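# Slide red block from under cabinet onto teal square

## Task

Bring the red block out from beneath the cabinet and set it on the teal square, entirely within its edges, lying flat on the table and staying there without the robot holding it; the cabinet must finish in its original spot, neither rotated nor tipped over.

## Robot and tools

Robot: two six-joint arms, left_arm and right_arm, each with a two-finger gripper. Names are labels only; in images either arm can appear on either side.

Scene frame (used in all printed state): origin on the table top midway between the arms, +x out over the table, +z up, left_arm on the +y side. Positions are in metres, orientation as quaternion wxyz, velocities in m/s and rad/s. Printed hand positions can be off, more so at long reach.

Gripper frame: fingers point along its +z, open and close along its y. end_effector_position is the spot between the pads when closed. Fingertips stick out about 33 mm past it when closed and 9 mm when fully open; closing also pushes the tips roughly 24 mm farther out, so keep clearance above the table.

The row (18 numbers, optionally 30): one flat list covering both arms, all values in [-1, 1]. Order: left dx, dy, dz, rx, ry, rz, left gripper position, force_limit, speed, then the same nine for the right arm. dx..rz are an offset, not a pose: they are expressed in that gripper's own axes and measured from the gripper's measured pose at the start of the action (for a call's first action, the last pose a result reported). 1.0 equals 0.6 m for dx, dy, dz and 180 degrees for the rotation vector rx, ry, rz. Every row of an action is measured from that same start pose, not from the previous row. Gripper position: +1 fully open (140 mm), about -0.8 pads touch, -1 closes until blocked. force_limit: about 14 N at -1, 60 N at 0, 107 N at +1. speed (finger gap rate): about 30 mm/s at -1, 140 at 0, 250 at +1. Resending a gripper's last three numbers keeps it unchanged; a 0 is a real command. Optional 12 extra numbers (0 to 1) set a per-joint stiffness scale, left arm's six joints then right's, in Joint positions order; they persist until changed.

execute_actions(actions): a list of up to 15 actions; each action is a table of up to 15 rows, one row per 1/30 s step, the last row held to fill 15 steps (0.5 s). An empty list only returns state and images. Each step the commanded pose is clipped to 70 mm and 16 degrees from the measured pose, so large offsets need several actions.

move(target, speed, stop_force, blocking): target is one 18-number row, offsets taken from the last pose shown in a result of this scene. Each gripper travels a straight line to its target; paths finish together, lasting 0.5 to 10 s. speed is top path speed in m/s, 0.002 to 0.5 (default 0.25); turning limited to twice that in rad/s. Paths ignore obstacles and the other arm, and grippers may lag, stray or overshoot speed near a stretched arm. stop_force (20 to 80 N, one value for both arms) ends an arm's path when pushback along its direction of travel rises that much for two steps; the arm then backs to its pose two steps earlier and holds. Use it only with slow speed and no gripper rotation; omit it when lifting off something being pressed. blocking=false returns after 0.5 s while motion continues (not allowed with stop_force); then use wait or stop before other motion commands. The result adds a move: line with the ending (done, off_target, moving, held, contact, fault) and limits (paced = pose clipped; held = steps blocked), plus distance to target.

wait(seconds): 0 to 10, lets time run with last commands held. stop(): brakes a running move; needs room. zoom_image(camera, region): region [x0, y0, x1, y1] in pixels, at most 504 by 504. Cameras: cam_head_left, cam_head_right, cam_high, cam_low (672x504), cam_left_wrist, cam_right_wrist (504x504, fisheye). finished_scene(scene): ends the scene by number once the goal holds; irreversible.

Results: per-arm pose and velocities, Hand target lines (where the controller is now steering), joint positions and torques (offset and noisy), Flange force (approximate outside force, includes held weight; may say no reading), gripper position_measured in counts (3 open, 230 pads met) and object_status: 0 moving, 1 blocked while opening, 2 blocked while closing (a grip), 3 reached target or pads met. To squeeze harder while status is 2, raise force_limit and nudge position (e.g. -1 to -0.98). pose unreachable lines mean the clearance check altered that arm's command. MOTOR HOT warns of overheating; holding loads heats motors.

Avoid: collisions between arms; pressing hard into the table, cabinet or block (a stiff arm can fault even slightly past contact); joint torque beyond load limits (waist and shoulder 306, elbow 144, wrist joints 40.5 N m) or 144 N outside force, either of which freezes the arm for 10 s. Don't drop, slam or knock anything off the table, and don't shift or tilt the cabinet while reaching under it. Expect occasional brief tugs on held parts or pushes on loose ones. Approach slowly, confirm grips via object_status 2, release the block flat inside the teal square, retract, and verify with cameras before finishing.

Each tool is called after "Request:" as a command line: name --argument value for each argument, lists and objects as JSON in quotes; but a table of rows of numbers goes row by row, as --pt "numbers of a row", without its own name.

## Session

Request:
execute_actions --actions '[]'

Scene clock: 0.00 s.
left_arm: end_effector_position=(+0.5051, +0.1411, +0.2710) position_measured=3 object_status=3 end_effector_quat_wxyz=(+0.666, +0.743, -0.042, -0.042) end_effector_velocity=(+0.000, +0.000, -0.000) end_effector_angular_velocity=(-0.000, +0.000, +0.000) | right_arm: end_effector_position=(+0.3130, +0.1375, +0.1352) position_measured=3 object_status=3 end_effector_quat_wxyz=(+0.139, +0.771, +0.017, +0.621) end_effector_velocity=(-0.000, -0.000, -0.000) end_effector_angular_velocity=(-0.001, +0.000, +0.000)
Joint positions: left_arm=[-0.266  0.283  2.196 -1.461  1.519  2.473] | right_arm=[ 1.23   0.649  1.853 -1.418  1.447  3.826]
Joint velocities: left_arm=[ 0.  0.  0. -0. -0.  0.] | right_arm=[ 0.  0.  0. -0.  0. -0.]
Joint torques (N m, as the joint torque sensors report them, + toward a larger angle): no reading
Flange force (N, the push that the arm receives, along the gripper's own x y z axes): no reading
Hand target (left_arm): +0.505, +0.141, +0.271; +0.666, +0.743, -0.042, -0.042
Hand target (right_arm): +0.313, +0.138, +0.135; +0.139, +0.771, +0.017, +0.621
Joint stiffness scale: left_arm=[1. 1. 1. 1. 1. 1.] | right_arm=[1. 1. 1. 1. 1. 1.]

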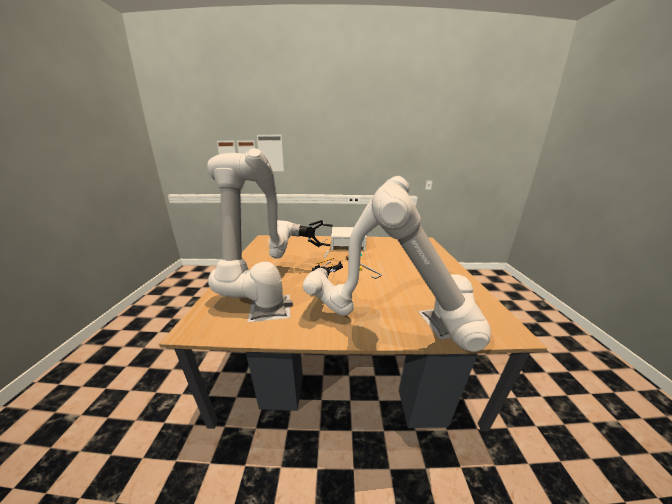

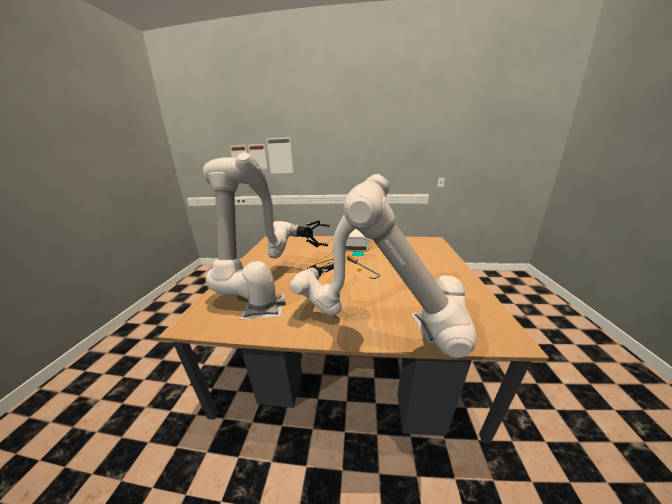

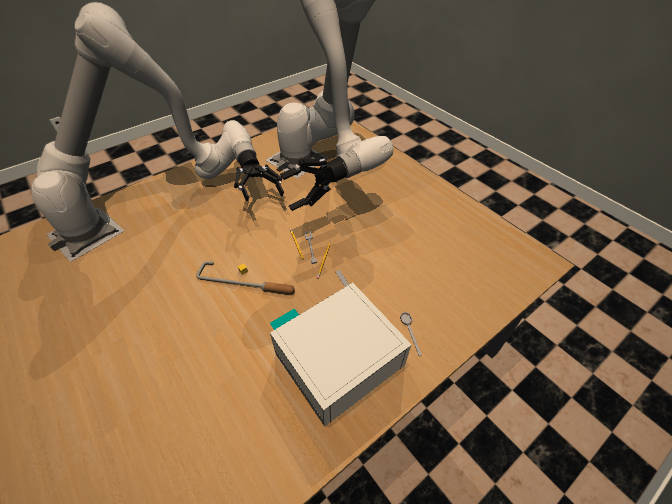

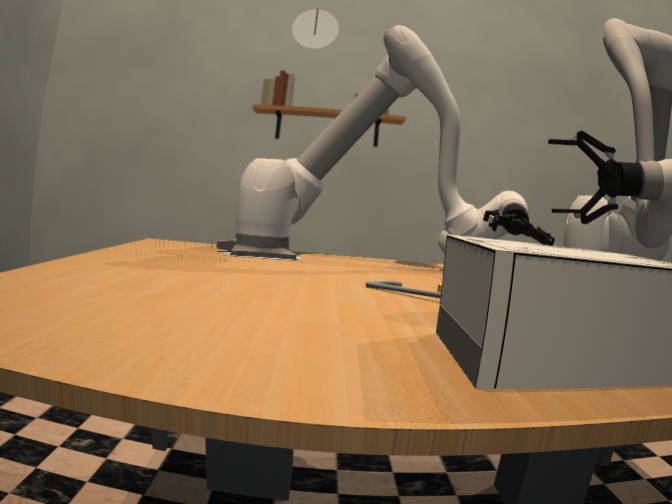

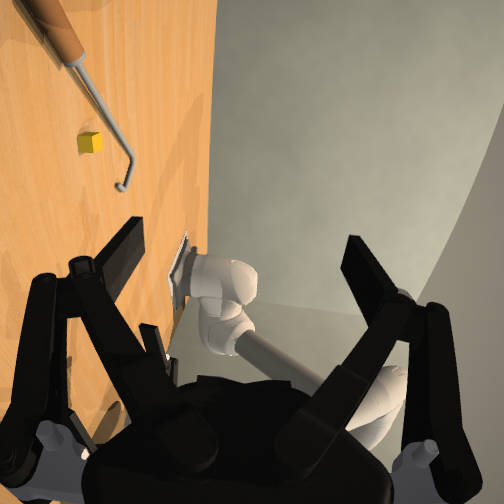

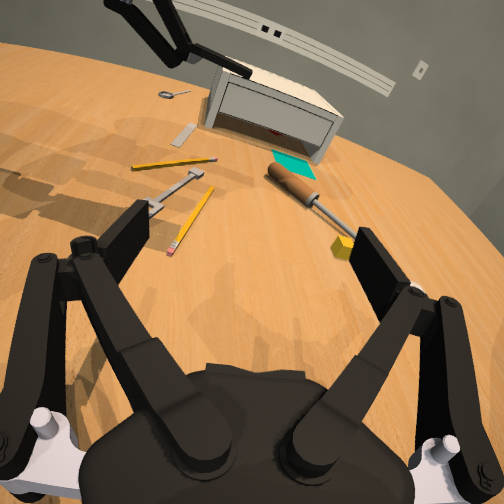

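Request:
move --target '[0.29,-0.005,0.255,0.465,0.029,-0.029,1,0,0,-0.138,0.41,0.038,0.061,0.013,0.065,1,0,0]' --speed 0.25

Scene clock: 30.07 s.
left_arm: end_effector_position=(+0.6577, -0.0311, +0.2492) position_measured=3 object_status=3 end_effector_quat_wxyz=(+0.003, +1.000, -0.003, -0.001) end_effector_velocity=(+0.001, +0.001, +0.001) end_effector_angular_velocity=(+0.007, -0.002, +0.002) | right_arm: end_effector_position=(+0.2793, -0.1185, +0.1099) position_measured=3 object_status=3 end_effector_quat_wxyz=(+0.002, +0.765, +0.001, +0.644) end_effector_velocity=(-0.000, +0.000, -0.000) end_effector_angular_velocity=(+0.003, -0.000, +0.001)
Joint positions: left_arm=[-0.91   0.435  1.376 -0.006  1.329  0.867] | right_arm=[ 1.211  0.443  2.483 -1.697  1.367  4.49 ]
Joint velocities: left_arm=[-0.001  0.002 -0.005  0.006  0.006 -0.004] | right_arm=[ 0.     0.     0.001 -0.002 -0.     0.004]
Joint torques (N m, as the joint torque sensors report them, + toward a larger angle): left_arm=[  0.28 -90.42 -44.62   5.57  -0.47   0.67] | right_arm=[ -3.25 -49.69  -3.99  -1.11   2.34  -0.03]
Flange force (N, the push that the arm receives, along the gripper's own x y z axes): left_arm=[-0.5 1.0 6.8] | right_arm=[-1.9 -4.0 -9.2]
Hand target (left_arm): +0.659, -0.031, +0.250; +0.001, +1.000, -0.002, -0.000
Hand target (right_arm): +0.280, -0.119, +0.110; +0.000, +0.766, +0.000, +0.643
Off the commanded pose (left_arm): 0.002 m, 0 deg.
Off the commanded pose (right_arm): 0.001 m, 0 deg.
Joint stiffness scale: left_arm=[1. 1. 1. 1. 1. 1.] | right_arm=[1. 1. 1. 1. 1. 1.]
move: done

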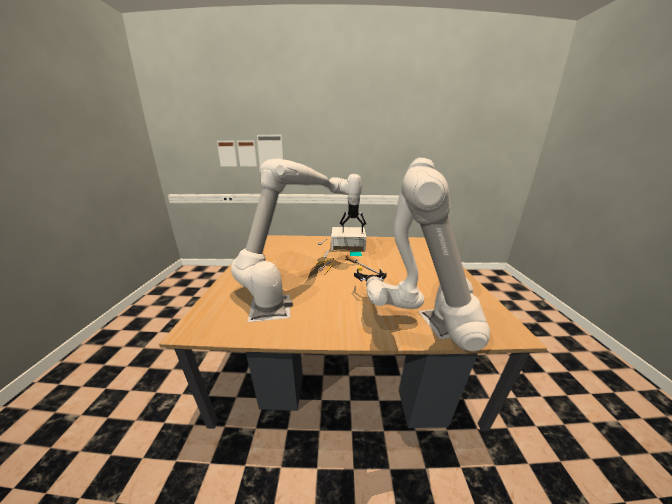

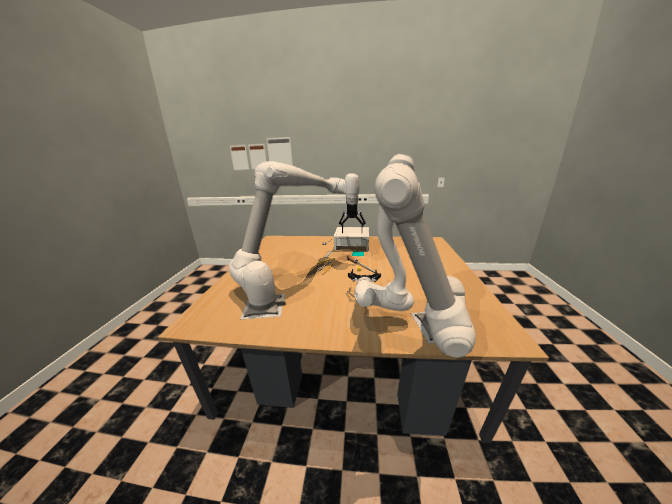

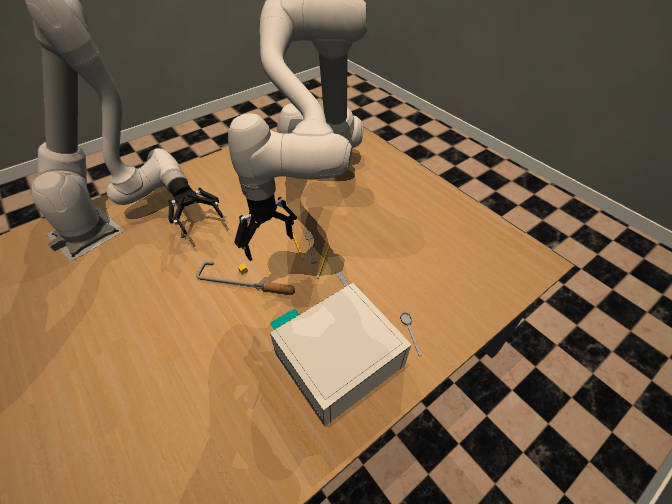

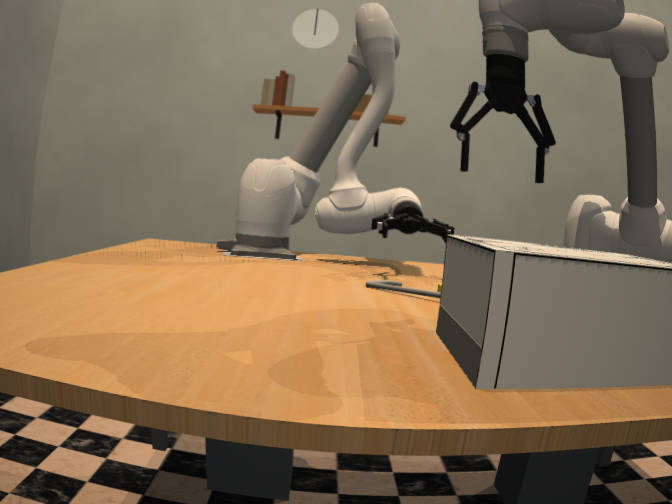

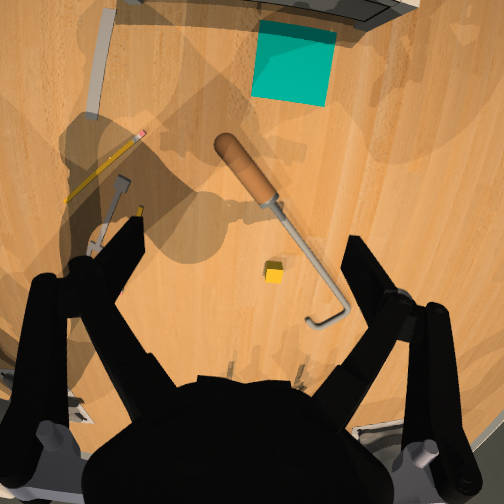

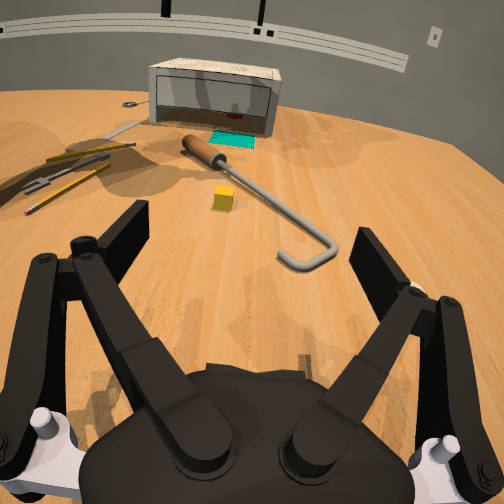

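Request:
move --target '[0.015,-0.04,0.26,0,0,0.767,0.2,0,0,-0.066,0,0.012,0,0,0,1,0,0]' --speed 0.4

Request:
zoom_image --camera "cam_right_wrist" --region '[130,40,310,160]'

Scene clock: 40.70 s.
left_arm: end_effector_position=(+0.6668, -0.0094, +0.0962) position_measured=104 object_status=3 end_effector_quat_wxyz=(-0.001, -0.356, +0.934, -0.003) end_effector_velocity=(-0.000, +0.000, -0.001) end_effector_angular_velocity=(-0.000, +0.000, -0.009) | right_arm: end_effector_position=(+0.2788, -0.1195, +0.0680) position_measured=3 object_status=3 end_effector_quat_wxyz=(+0.004, +0.767, +0.002, +0.641) end_effector_velocity=(+0.000, +0.000, +0.000) end_effector_angular_velocity=(+0.000, -0.000, -0.000)
Joint positions: left_arm=[-0.882  0.514  1.549 -0.006  1.076  3.304] | right_arm=[ 1.211  0.545  2.483 -1.715  1.374  4.59 ]
Joint velocities: left_arm=[ 0.     0.     0.001 -0.    -0.001  0.009] | right_arm=[ 0. -0. -0.  0. -0. -0.]
Joint torques (N m, as the joint torque sensors report them, + toward a larger angle): left_arm=[  6.87 -90.82 -41.78   4.62  -0.46   0.95] | right_arm=[ -3.58 -55.1   -0.09  -0.33   2.38  -0.1 ]
Flange force (N, the push that the arm receives, along the gripper's own x y z axes): left_arm=[11.0 4.8 6.0] | right_arm=[-3.4 -3.1 -8.5]
Hand target (left_arm): +0.666, -0.008, +0.093; -0.002, -0.356, +0.935, -0.002
Hand target (right_arm): +0.280, -0.119, +0.070; +0.002, +0.765, +0.001, +0.644
Off the commanded pose (left_arm): 0.004 m, 0 deg.
Off the commanded pose (right_arm): 0.002 m, 0 deg.
Joint stiffness scale: left_arm=[1. 1. 1. 1. 1. 1.] | right_arm=[1. 1. 1. 1. 1. 1.]
move: off_target (left_arm)

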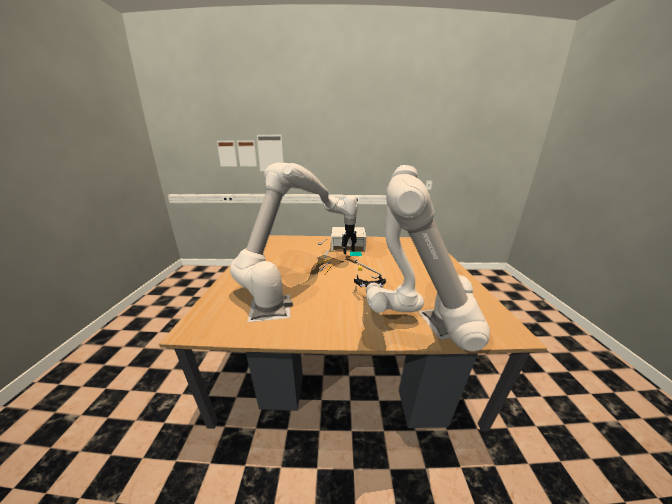

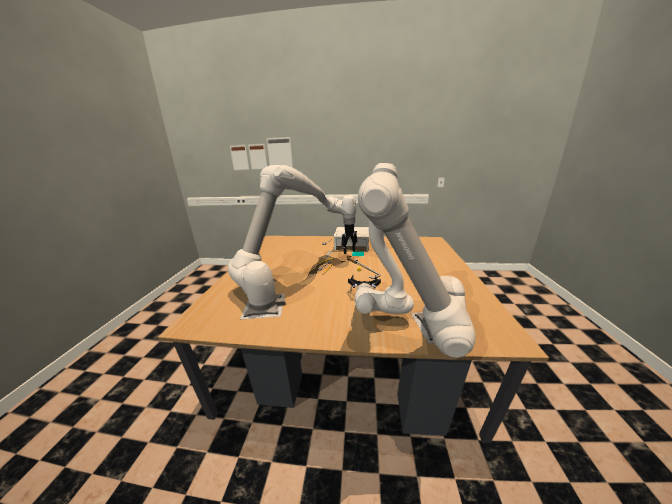

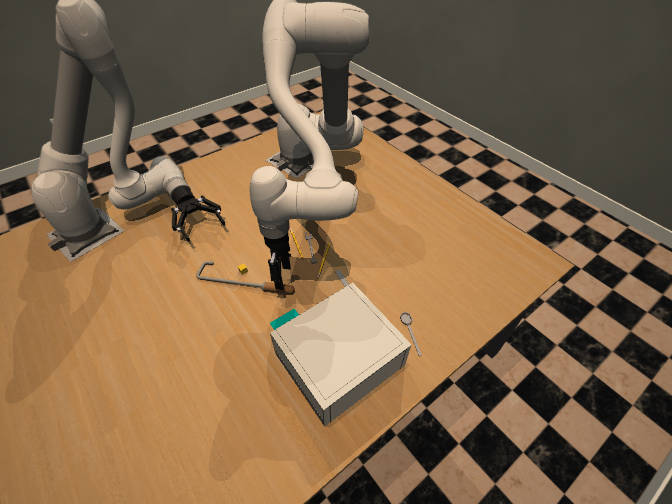

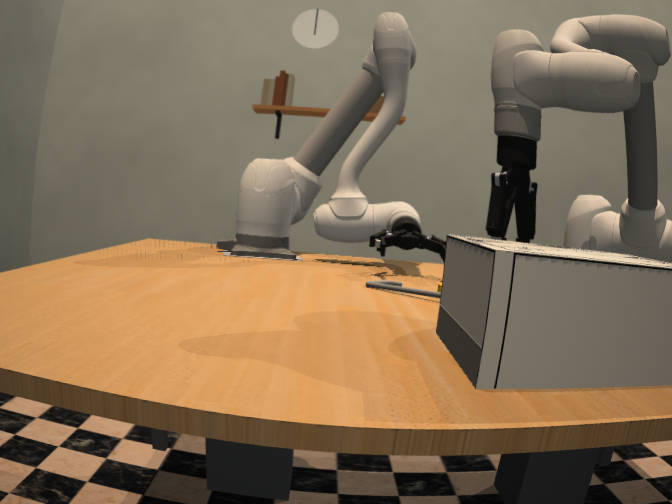

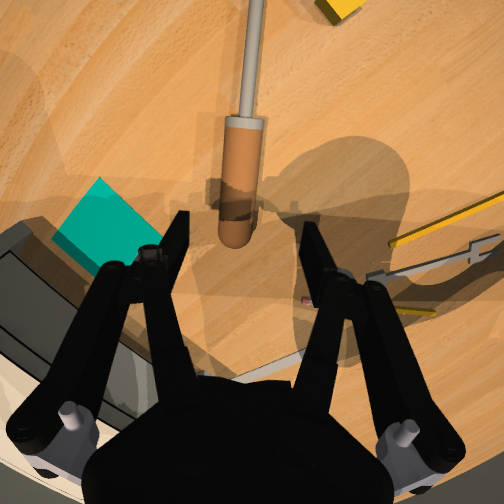

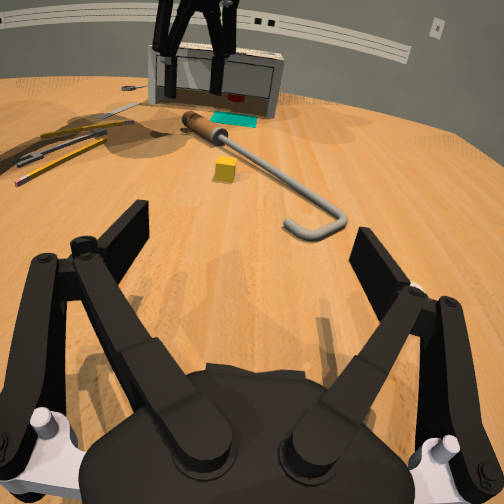

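Region (130, 40, 310, 160) of cam_right_wrist's 504x504 image, scaled by 2.800, with more detail than that image has.

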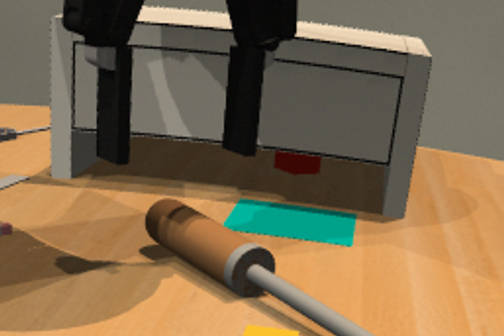

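Request:
move --target '[0.037,-0.017,0.097,0,0,0,-0.1,0,0,0,0,0,0,0,0,1,0,0]' --speed 0.06

Request:
zoom_image --camera "cam_right_wrist" --region '[150,70,270,150]'

Scene clock: 44.63 s.
left_arm: end_effector_position=(+0.6590, -0.0320, +0.0411) position_measured=141 object_status=3 end_effector_quat_wxyz=(-0.001, -0.356, +0.935, -0.004) end_effector_velocity=(+0.001, -0.001, +0.000) end_effector_angular_velocity=(-0.002, -0.001, +0.003) | right_arm: end_effector_position=(+0.2788, -0.1195, +0.0681) position_measured=3 object_status=3 end_effector_quat_wxyz=(+0.004, +0.767, +0.002, +0.641) end_effector_velocity=(+0.000, +0.000, +0.000) end_effector_angular_velocity=(+0.001, -0.000, -0.000)
Joint positions: left_arm=[-0.91   0.568  1.572 -0.006  0.996  3.278] | right_arm=[ 1.211  0.545  2.483 -1.715  1.374  4.59 ]
Joint velocities: left_arm=[ 0.    -0.    -0.001 -0.    -0.001 -0.003] | right_arm=[ 0.    -0.    -0.     0.     0.     0.001]
Joint torques (N m, as the joint torque sensors report them, + toward a larger angle): left_arm=[  0.14 -97.19 -38.01   3.63  -0.56   0.54] | right_arm=[ -4.76 -54.45  -0.28  -0.22   2.16  -0.09]
Flange force (N, the push that the arm receives, along the gripper's own x y z axes): left_arm=[0.4 -2.5 6.4] | right_arm=[-2.3 -2.8 -11.7]
Hand target (left_arm): +0.657, -0.032, +0.038; -0.001, -0.356, +0.934, -0.003
Hand target (right_arm): +0.279, -0.120, +0.068; +0.004, +0.767, +0.002, +0.641
Off the commanded pose (left_arm): 0.004 m, 0 deg.
Off the commanded pose (right_arm): 0.000 m, 0 deg.
Joint stiffness scale: left_arm=[1. 1. 1. 1. 1. 1.] | right_arm=[1. 1. 1. 1. 1. 1.]
move: off_target (left_arm)

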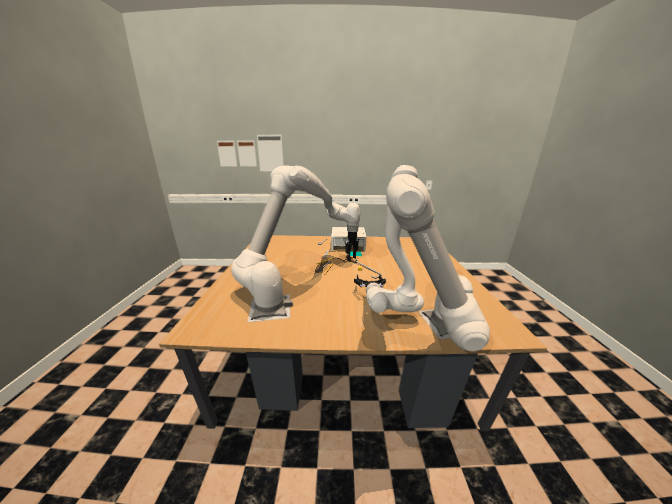

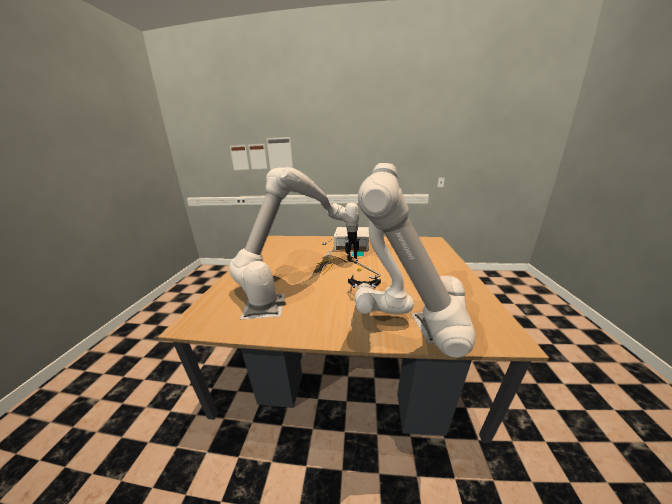

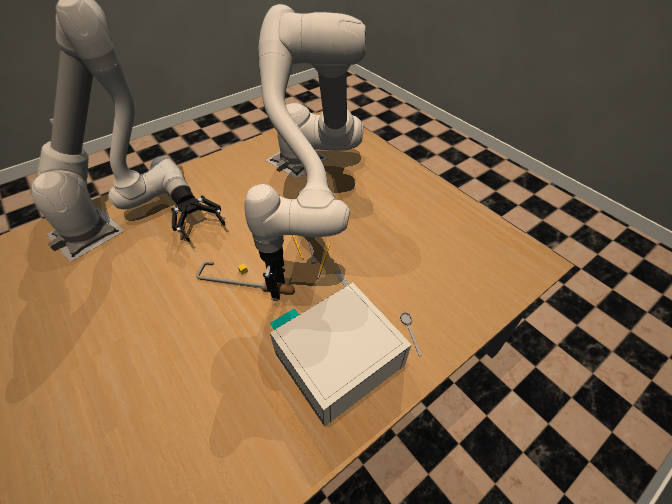

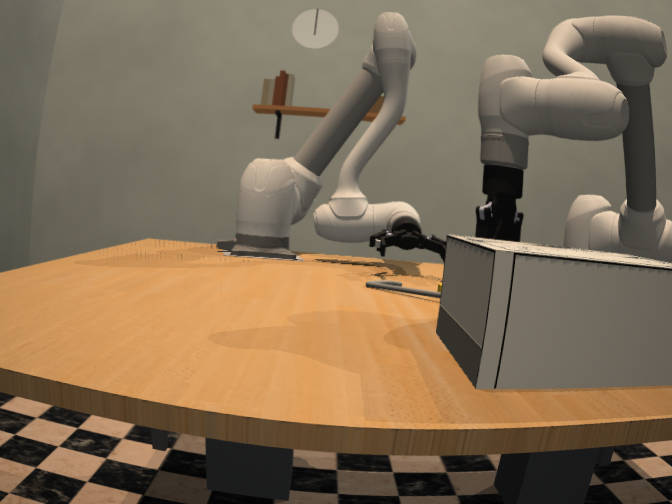

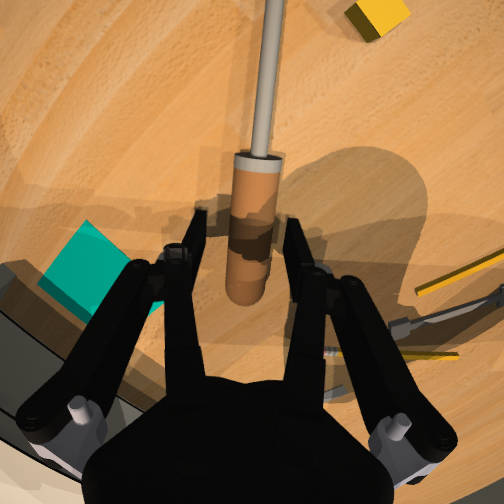

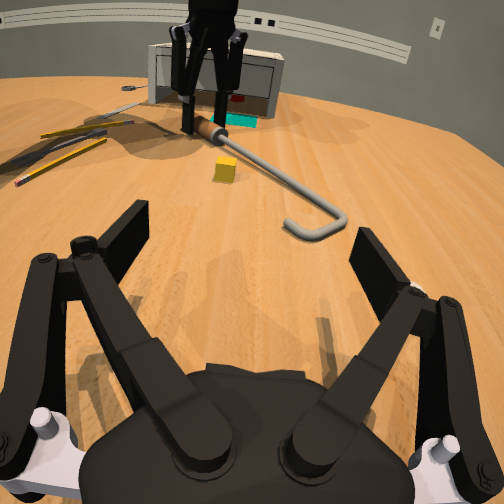

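Region (150, 70, 270, 150) of cam_right_wrist's 504x504 image, scaled by 4.200, with more detail than that image has.

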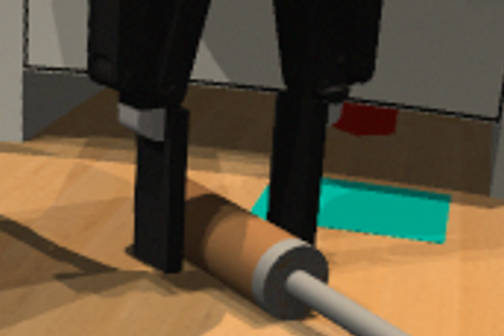

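Request:
move --target '[0,0.005,0.016,0,0,0,-0.1,0,0,0,0,0,0,0,0,1,0,0]' --speed 0.02

Request:
move --target '[0,0,0,0,0,0,-1,1,-0.3,0,0,0,0,0,0,1,0,0]'

Request:
zoom_image --camera "cam_right_wrist" --region '[150,70,270,150]'

Scene clock: 49.13 s.
left_arm: end_effector_position=(+0.6581, -0.0313, +0.0346) position_measured=141 object_status=3 end_effector_quat_wxyz=(-0.000, -0.356, +0.935, -0.005) end_effector_velocity=(+0.000, -0.001, +0.000) end_effector_angular_velocity=(-0.002, -0.001, +0.000) | right_arm: end_effector_position=(+0.2788, -0.1195, +0.0681) position_measured=3 object_status=3 end_effector_quat_wxyz=(+0.004, +0.767, +0.002, +0.641) end_effector_velocity=(+0.000, +0.000, +0.000) end_effector_angular_velocity=(+0.000, -0.000, +0.000)
Joint positions: left_arm=[-0.91   0.571  1.581 -0.006  0.981  3.278] | right_arm=[ 1.211  0.545  2.483 -1.715  1.374  4.59 ]
Joint velocities: left_arm=[-0.    -0.     0.    -0.001 -0.002 -0.   ] | right_arm=[-0. -0. -0. -0.  0.  0.]
Joint torques (N m, as the joint torque sensors report them, + toward a larger angle): left_arm=[  3.4  -98.75 -39.34   3.95  -0.11   0.5 ] | right_arm=[ -4.06 -55.57  -0.38  -0.35   2.35  -0.15]
Flange force (N, the push that the arm receives, along the gripper's own x y z axes): left_arm=[4.7 -0.9 9.7] | right_arm=[-4.9 -2.7 -9.6]
Hand target (left_arm): +0.657, -0.030, +0.032; -0.001, -0.356, +0.935, -0.004
Hand target (right_arm): +0.279, -0.120, +0.068; +0.004, +0.767, +0.002, +0.641
Off the commanded pose (left_arm): 0.004 m, 0 deg.
Off the commanded pose (right_arm): 0.000 m, 0 deg.
Joint stiffness scale: left_arm=[1. 1. 1. 1. 1. 1.] | right_arm=[1. 1. 1. 1. 1. 1.]
move: off_target (left_arm)

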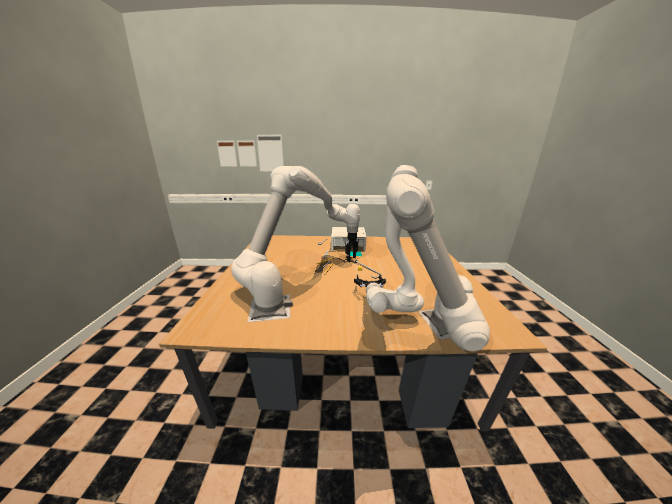

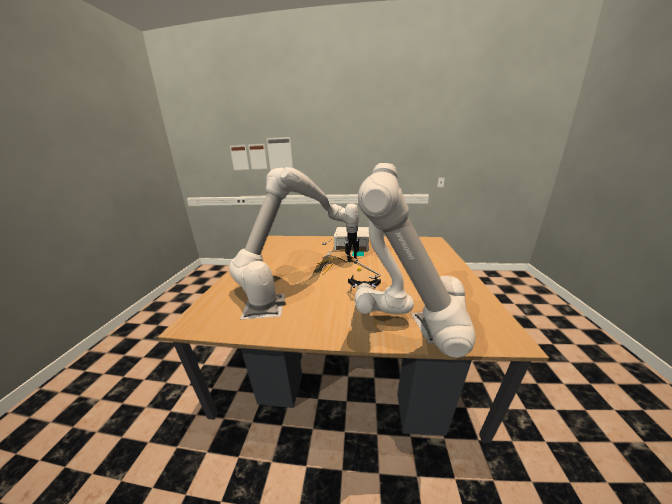

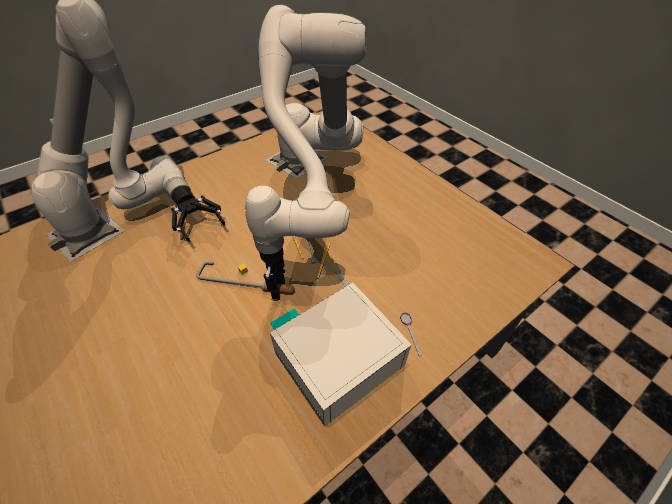

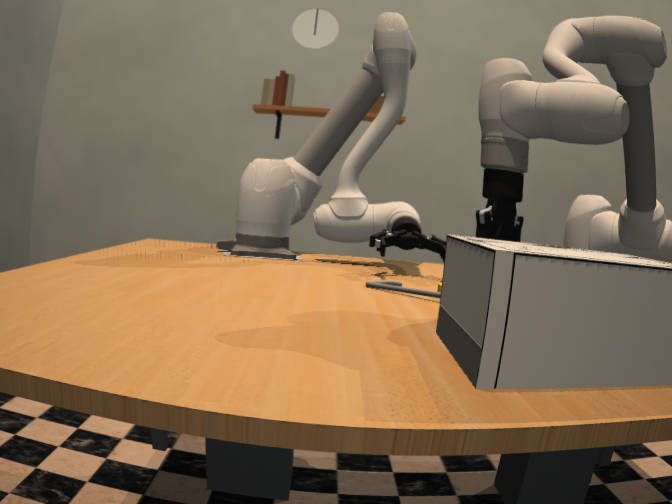

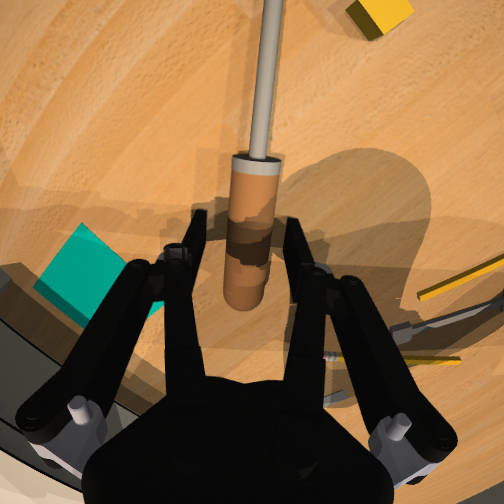

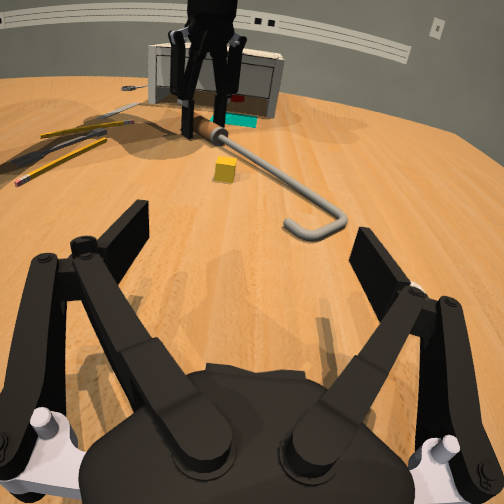

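Scene clock: 49.67 s.
left_arm: end_effector_position=(+0.6581, -0.0313, +0.0346) position_measured=191 object_status=2 end_effector_quat_wxyz=(-0.000, -0.356, +0.935, -0.005) end_effector_velocity=(+0.000, +0.001, +0.000) end_effector_angular_velocity=(+0.001, -0.001, -0.002) | right_arm: end_effector_position=(+0.2788, -0.1195, +0.0681) position_measured=3 object_status=3 end_effector_quat_wxyz=(+0.004, +0.767, +0.002, +0.641) end_effector_velocity=(+0.000, +0.000, -0.000) end_effector_angular_velocity=(-0.001, +0.000, +0.000)
Joint positions: left_arm=[-0.91   0.571  1.581 -0.006  0.981  3.278] | right_arm=[ 1.211  0.545  2.483 -1.715  1.374  4.59 ]
Joint velocities: left_arm=[ 0.    -0.     0.     0.002  0.     0.001] | right_arm=[-0.     0.    -0.     0.    -0.    -0.001]
Joint torques (N m, as the joint torque sensors report them, + toward a larger angle): left_arm=[ -0.6  -92.47 -34.39   4.2   -0.18   0.47] | right_arm=[ -4.09 -52.63  -0.95  -0.37   2.22  -0.12]
Flange force (N, the push that the arm receives, along the gripper's own x y z axes): left_arm=[-0.8 -3.2 1.1] | right_arm=[2.6 -0.8 -11.3]
Hand target (left_arm): +0.658, -0.031, +0.035; -0.000, -0.356, +0.935, -0.005
Hand target (right_arm): +0.279, -0.120, +0.068; +0.004, +0.767, +0.002, +0.641
Off the commanded pose (left_arm): 0.000 m, 0 deg.
Off the commanded pose (right_arm): 0.000 m, 0 deg.
Joint stiffness scale: left_arm=[1. 1. 1. 1. 1. 1.] | right_arm=[1. 1. 1. 1. 1. 1.]
move: done

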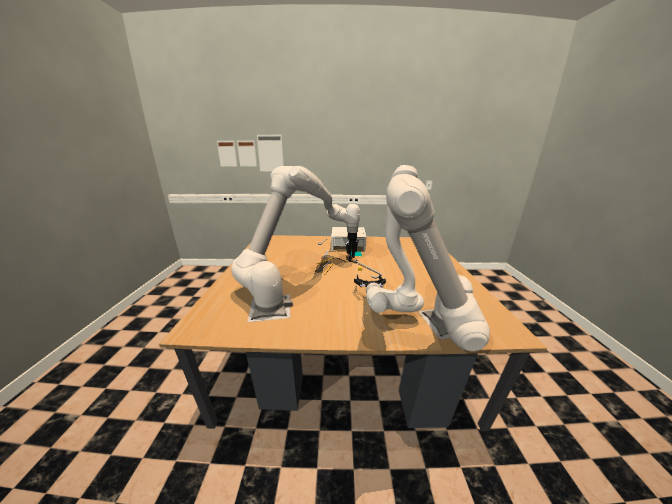

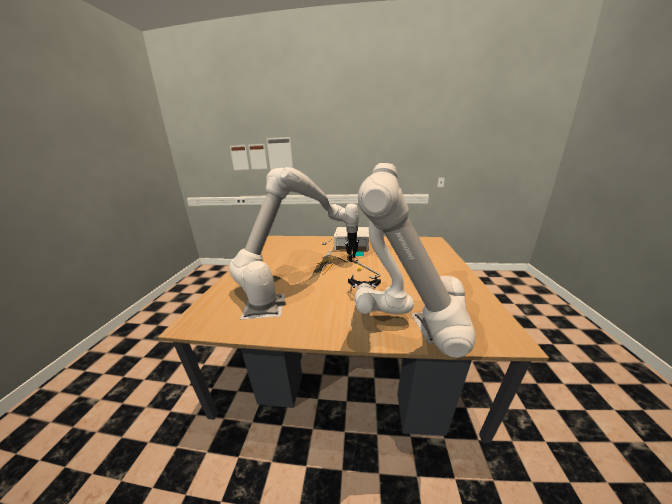

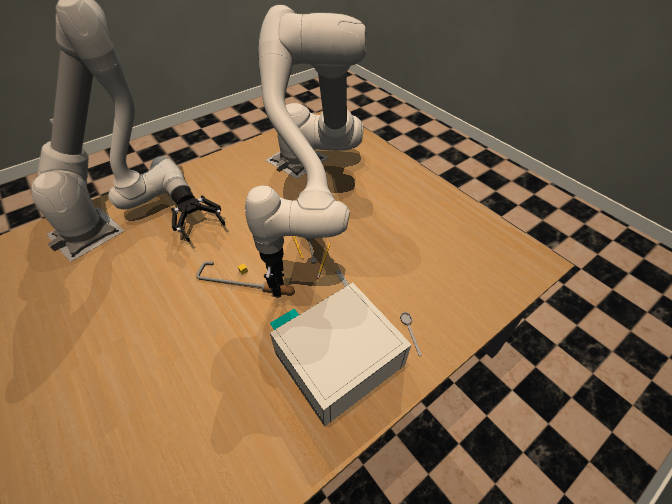

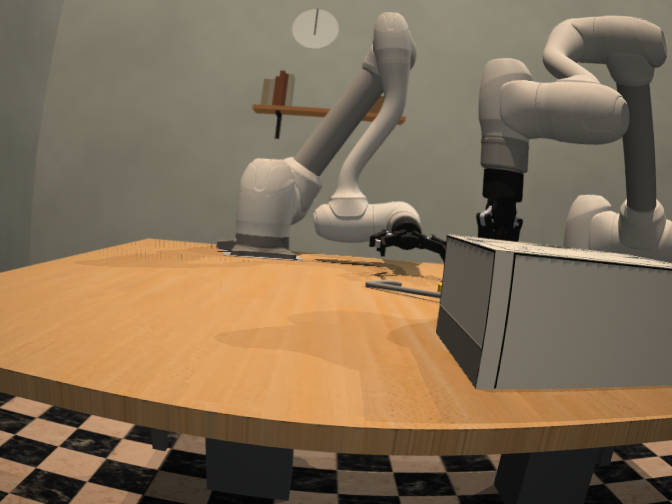

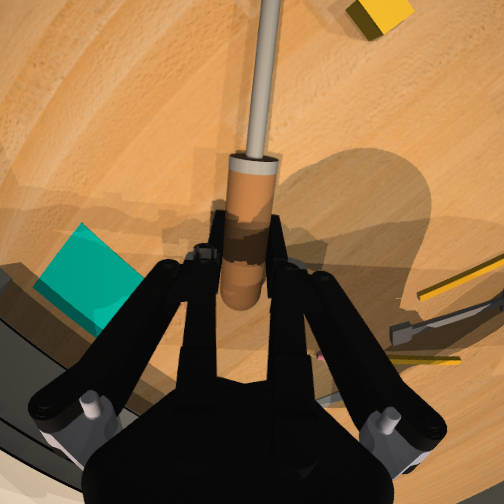

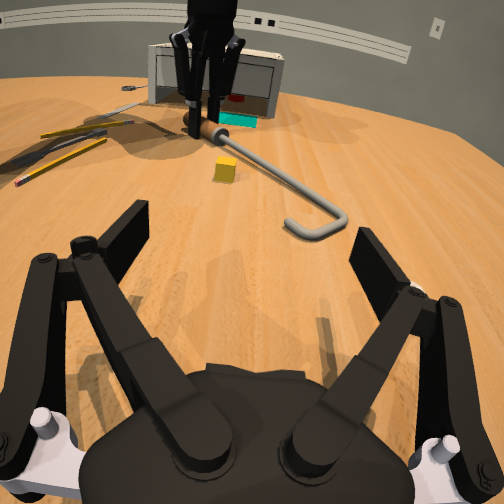

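Region (150, 70, 270, 150) of cam_right_wrist's 504x504 image, scaled by 4.200, with more detail than that image has.

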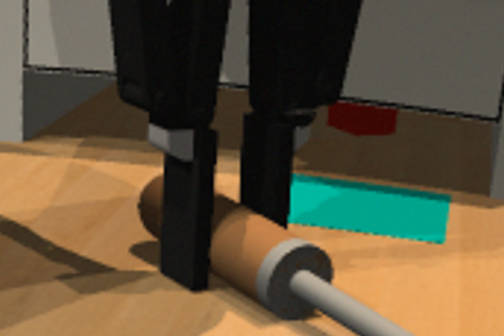

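Request:
move --target '[0.122,0.334,-0.02,0,0,-0.768,-1,1,-0.3,0,0,0,0,0,0,1,0,0]' --speed 0.3

Scene clock: 59.33 s.
left_arm: end_effector_position=(+0.4719, +0.0692, +0.0464) position_measured=191 object_status=2 end_effector_quat_wxyz=(+0.004, +1.000, -0.001, +0.001) end_effector_velocity=(-0.000, -0.000, +0.000) end_effector_angular_velocity=(+0.001, -0.001, +0.008) | right_arm: end_effector_position=(+0.2788, -0.1195, +0.0681) position_measured=3 object_status=3 end_effector_quat_wxyz=(+0.004, +0.767, +0.002, +0.641) end_effector_velocity=(-0.000, +0.000, +0.000) end_effector_angular_velocity=(+0.000, +0.000, -0.000)
Joint positions: left_arm=[-0.986  0.285  2.005 -0.006  0.844  0.791] | right_arm=[ 1.211  0.545  2.483 -1.715  1.374  4.59 ]
Joint velocities: left_arm=[-0.001 -0.     0.     0.002 -0.    -0.01 ] | right_arm=[ 0. -0. -0.  0. -0. -0.]
Joint torques (N m, as the joint torque sensors report them, + toward a larger angle): left_arm=[  2.94 -67.87 -37.03   4.21  -0.45   0.75] | right_arm=[ -4.33 -52.52  -0.33  -0.45   2.38   0.06]
Flange force (N, the push that the arm receives, along the gripper's own x y z axes): left_arm=[-4.7 3.9 11.8] | right_arm=[3.3 -2.4 -12.2]
Hand target (left_arm): +0.470, +0.070, +0.046; +0.004, +1.000, -0.001, +0.001
Hand target (right_arm): +0.279, -0.120, +0.068; +0.004, +0.767, +0.002, +0.641
Off the commanded pose (left_arm): 0.002 m, 0 deg.
Off the commanded pose (right_arm): 0.000 m, 0 deg.
Joint stiffness scale: left_arm=[1. 1. 1. 1. 1. 1.] | right_arm=[1. 1. 1. 1. 1. 1.]
move: done

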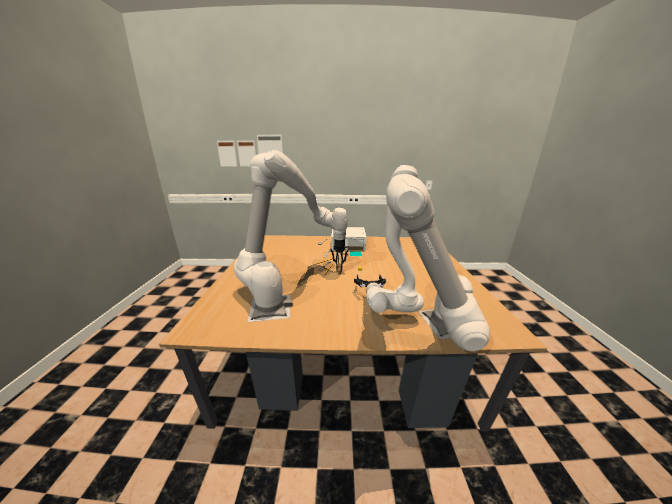

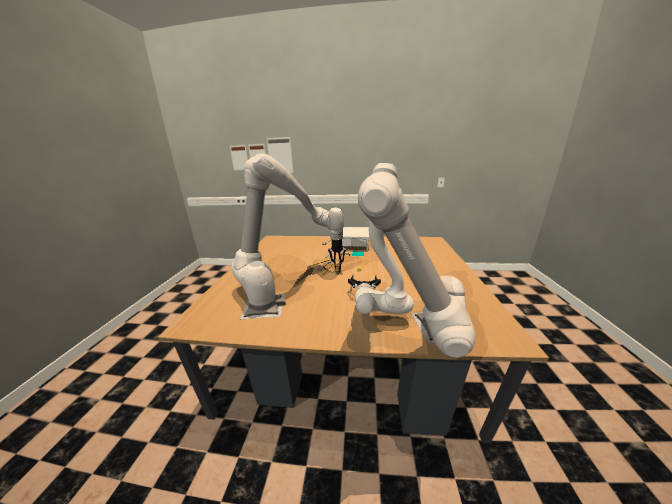

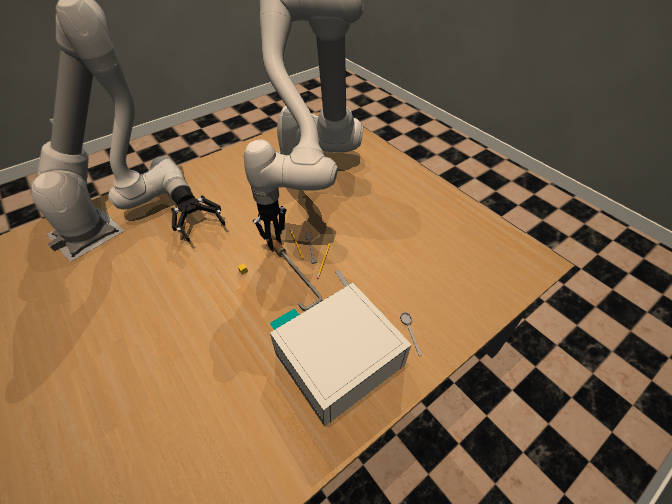

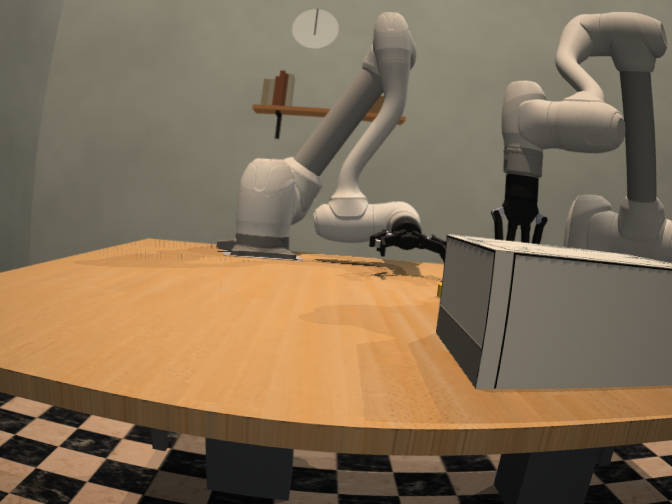

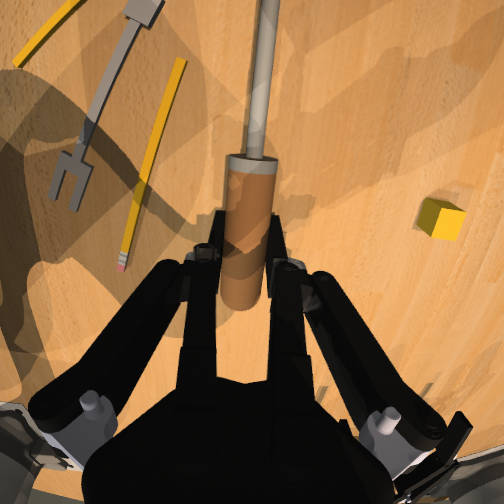

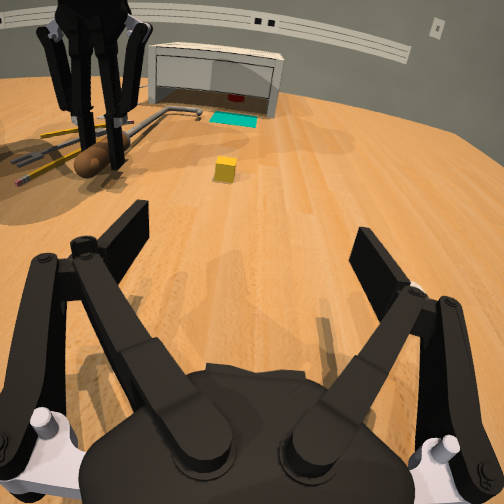

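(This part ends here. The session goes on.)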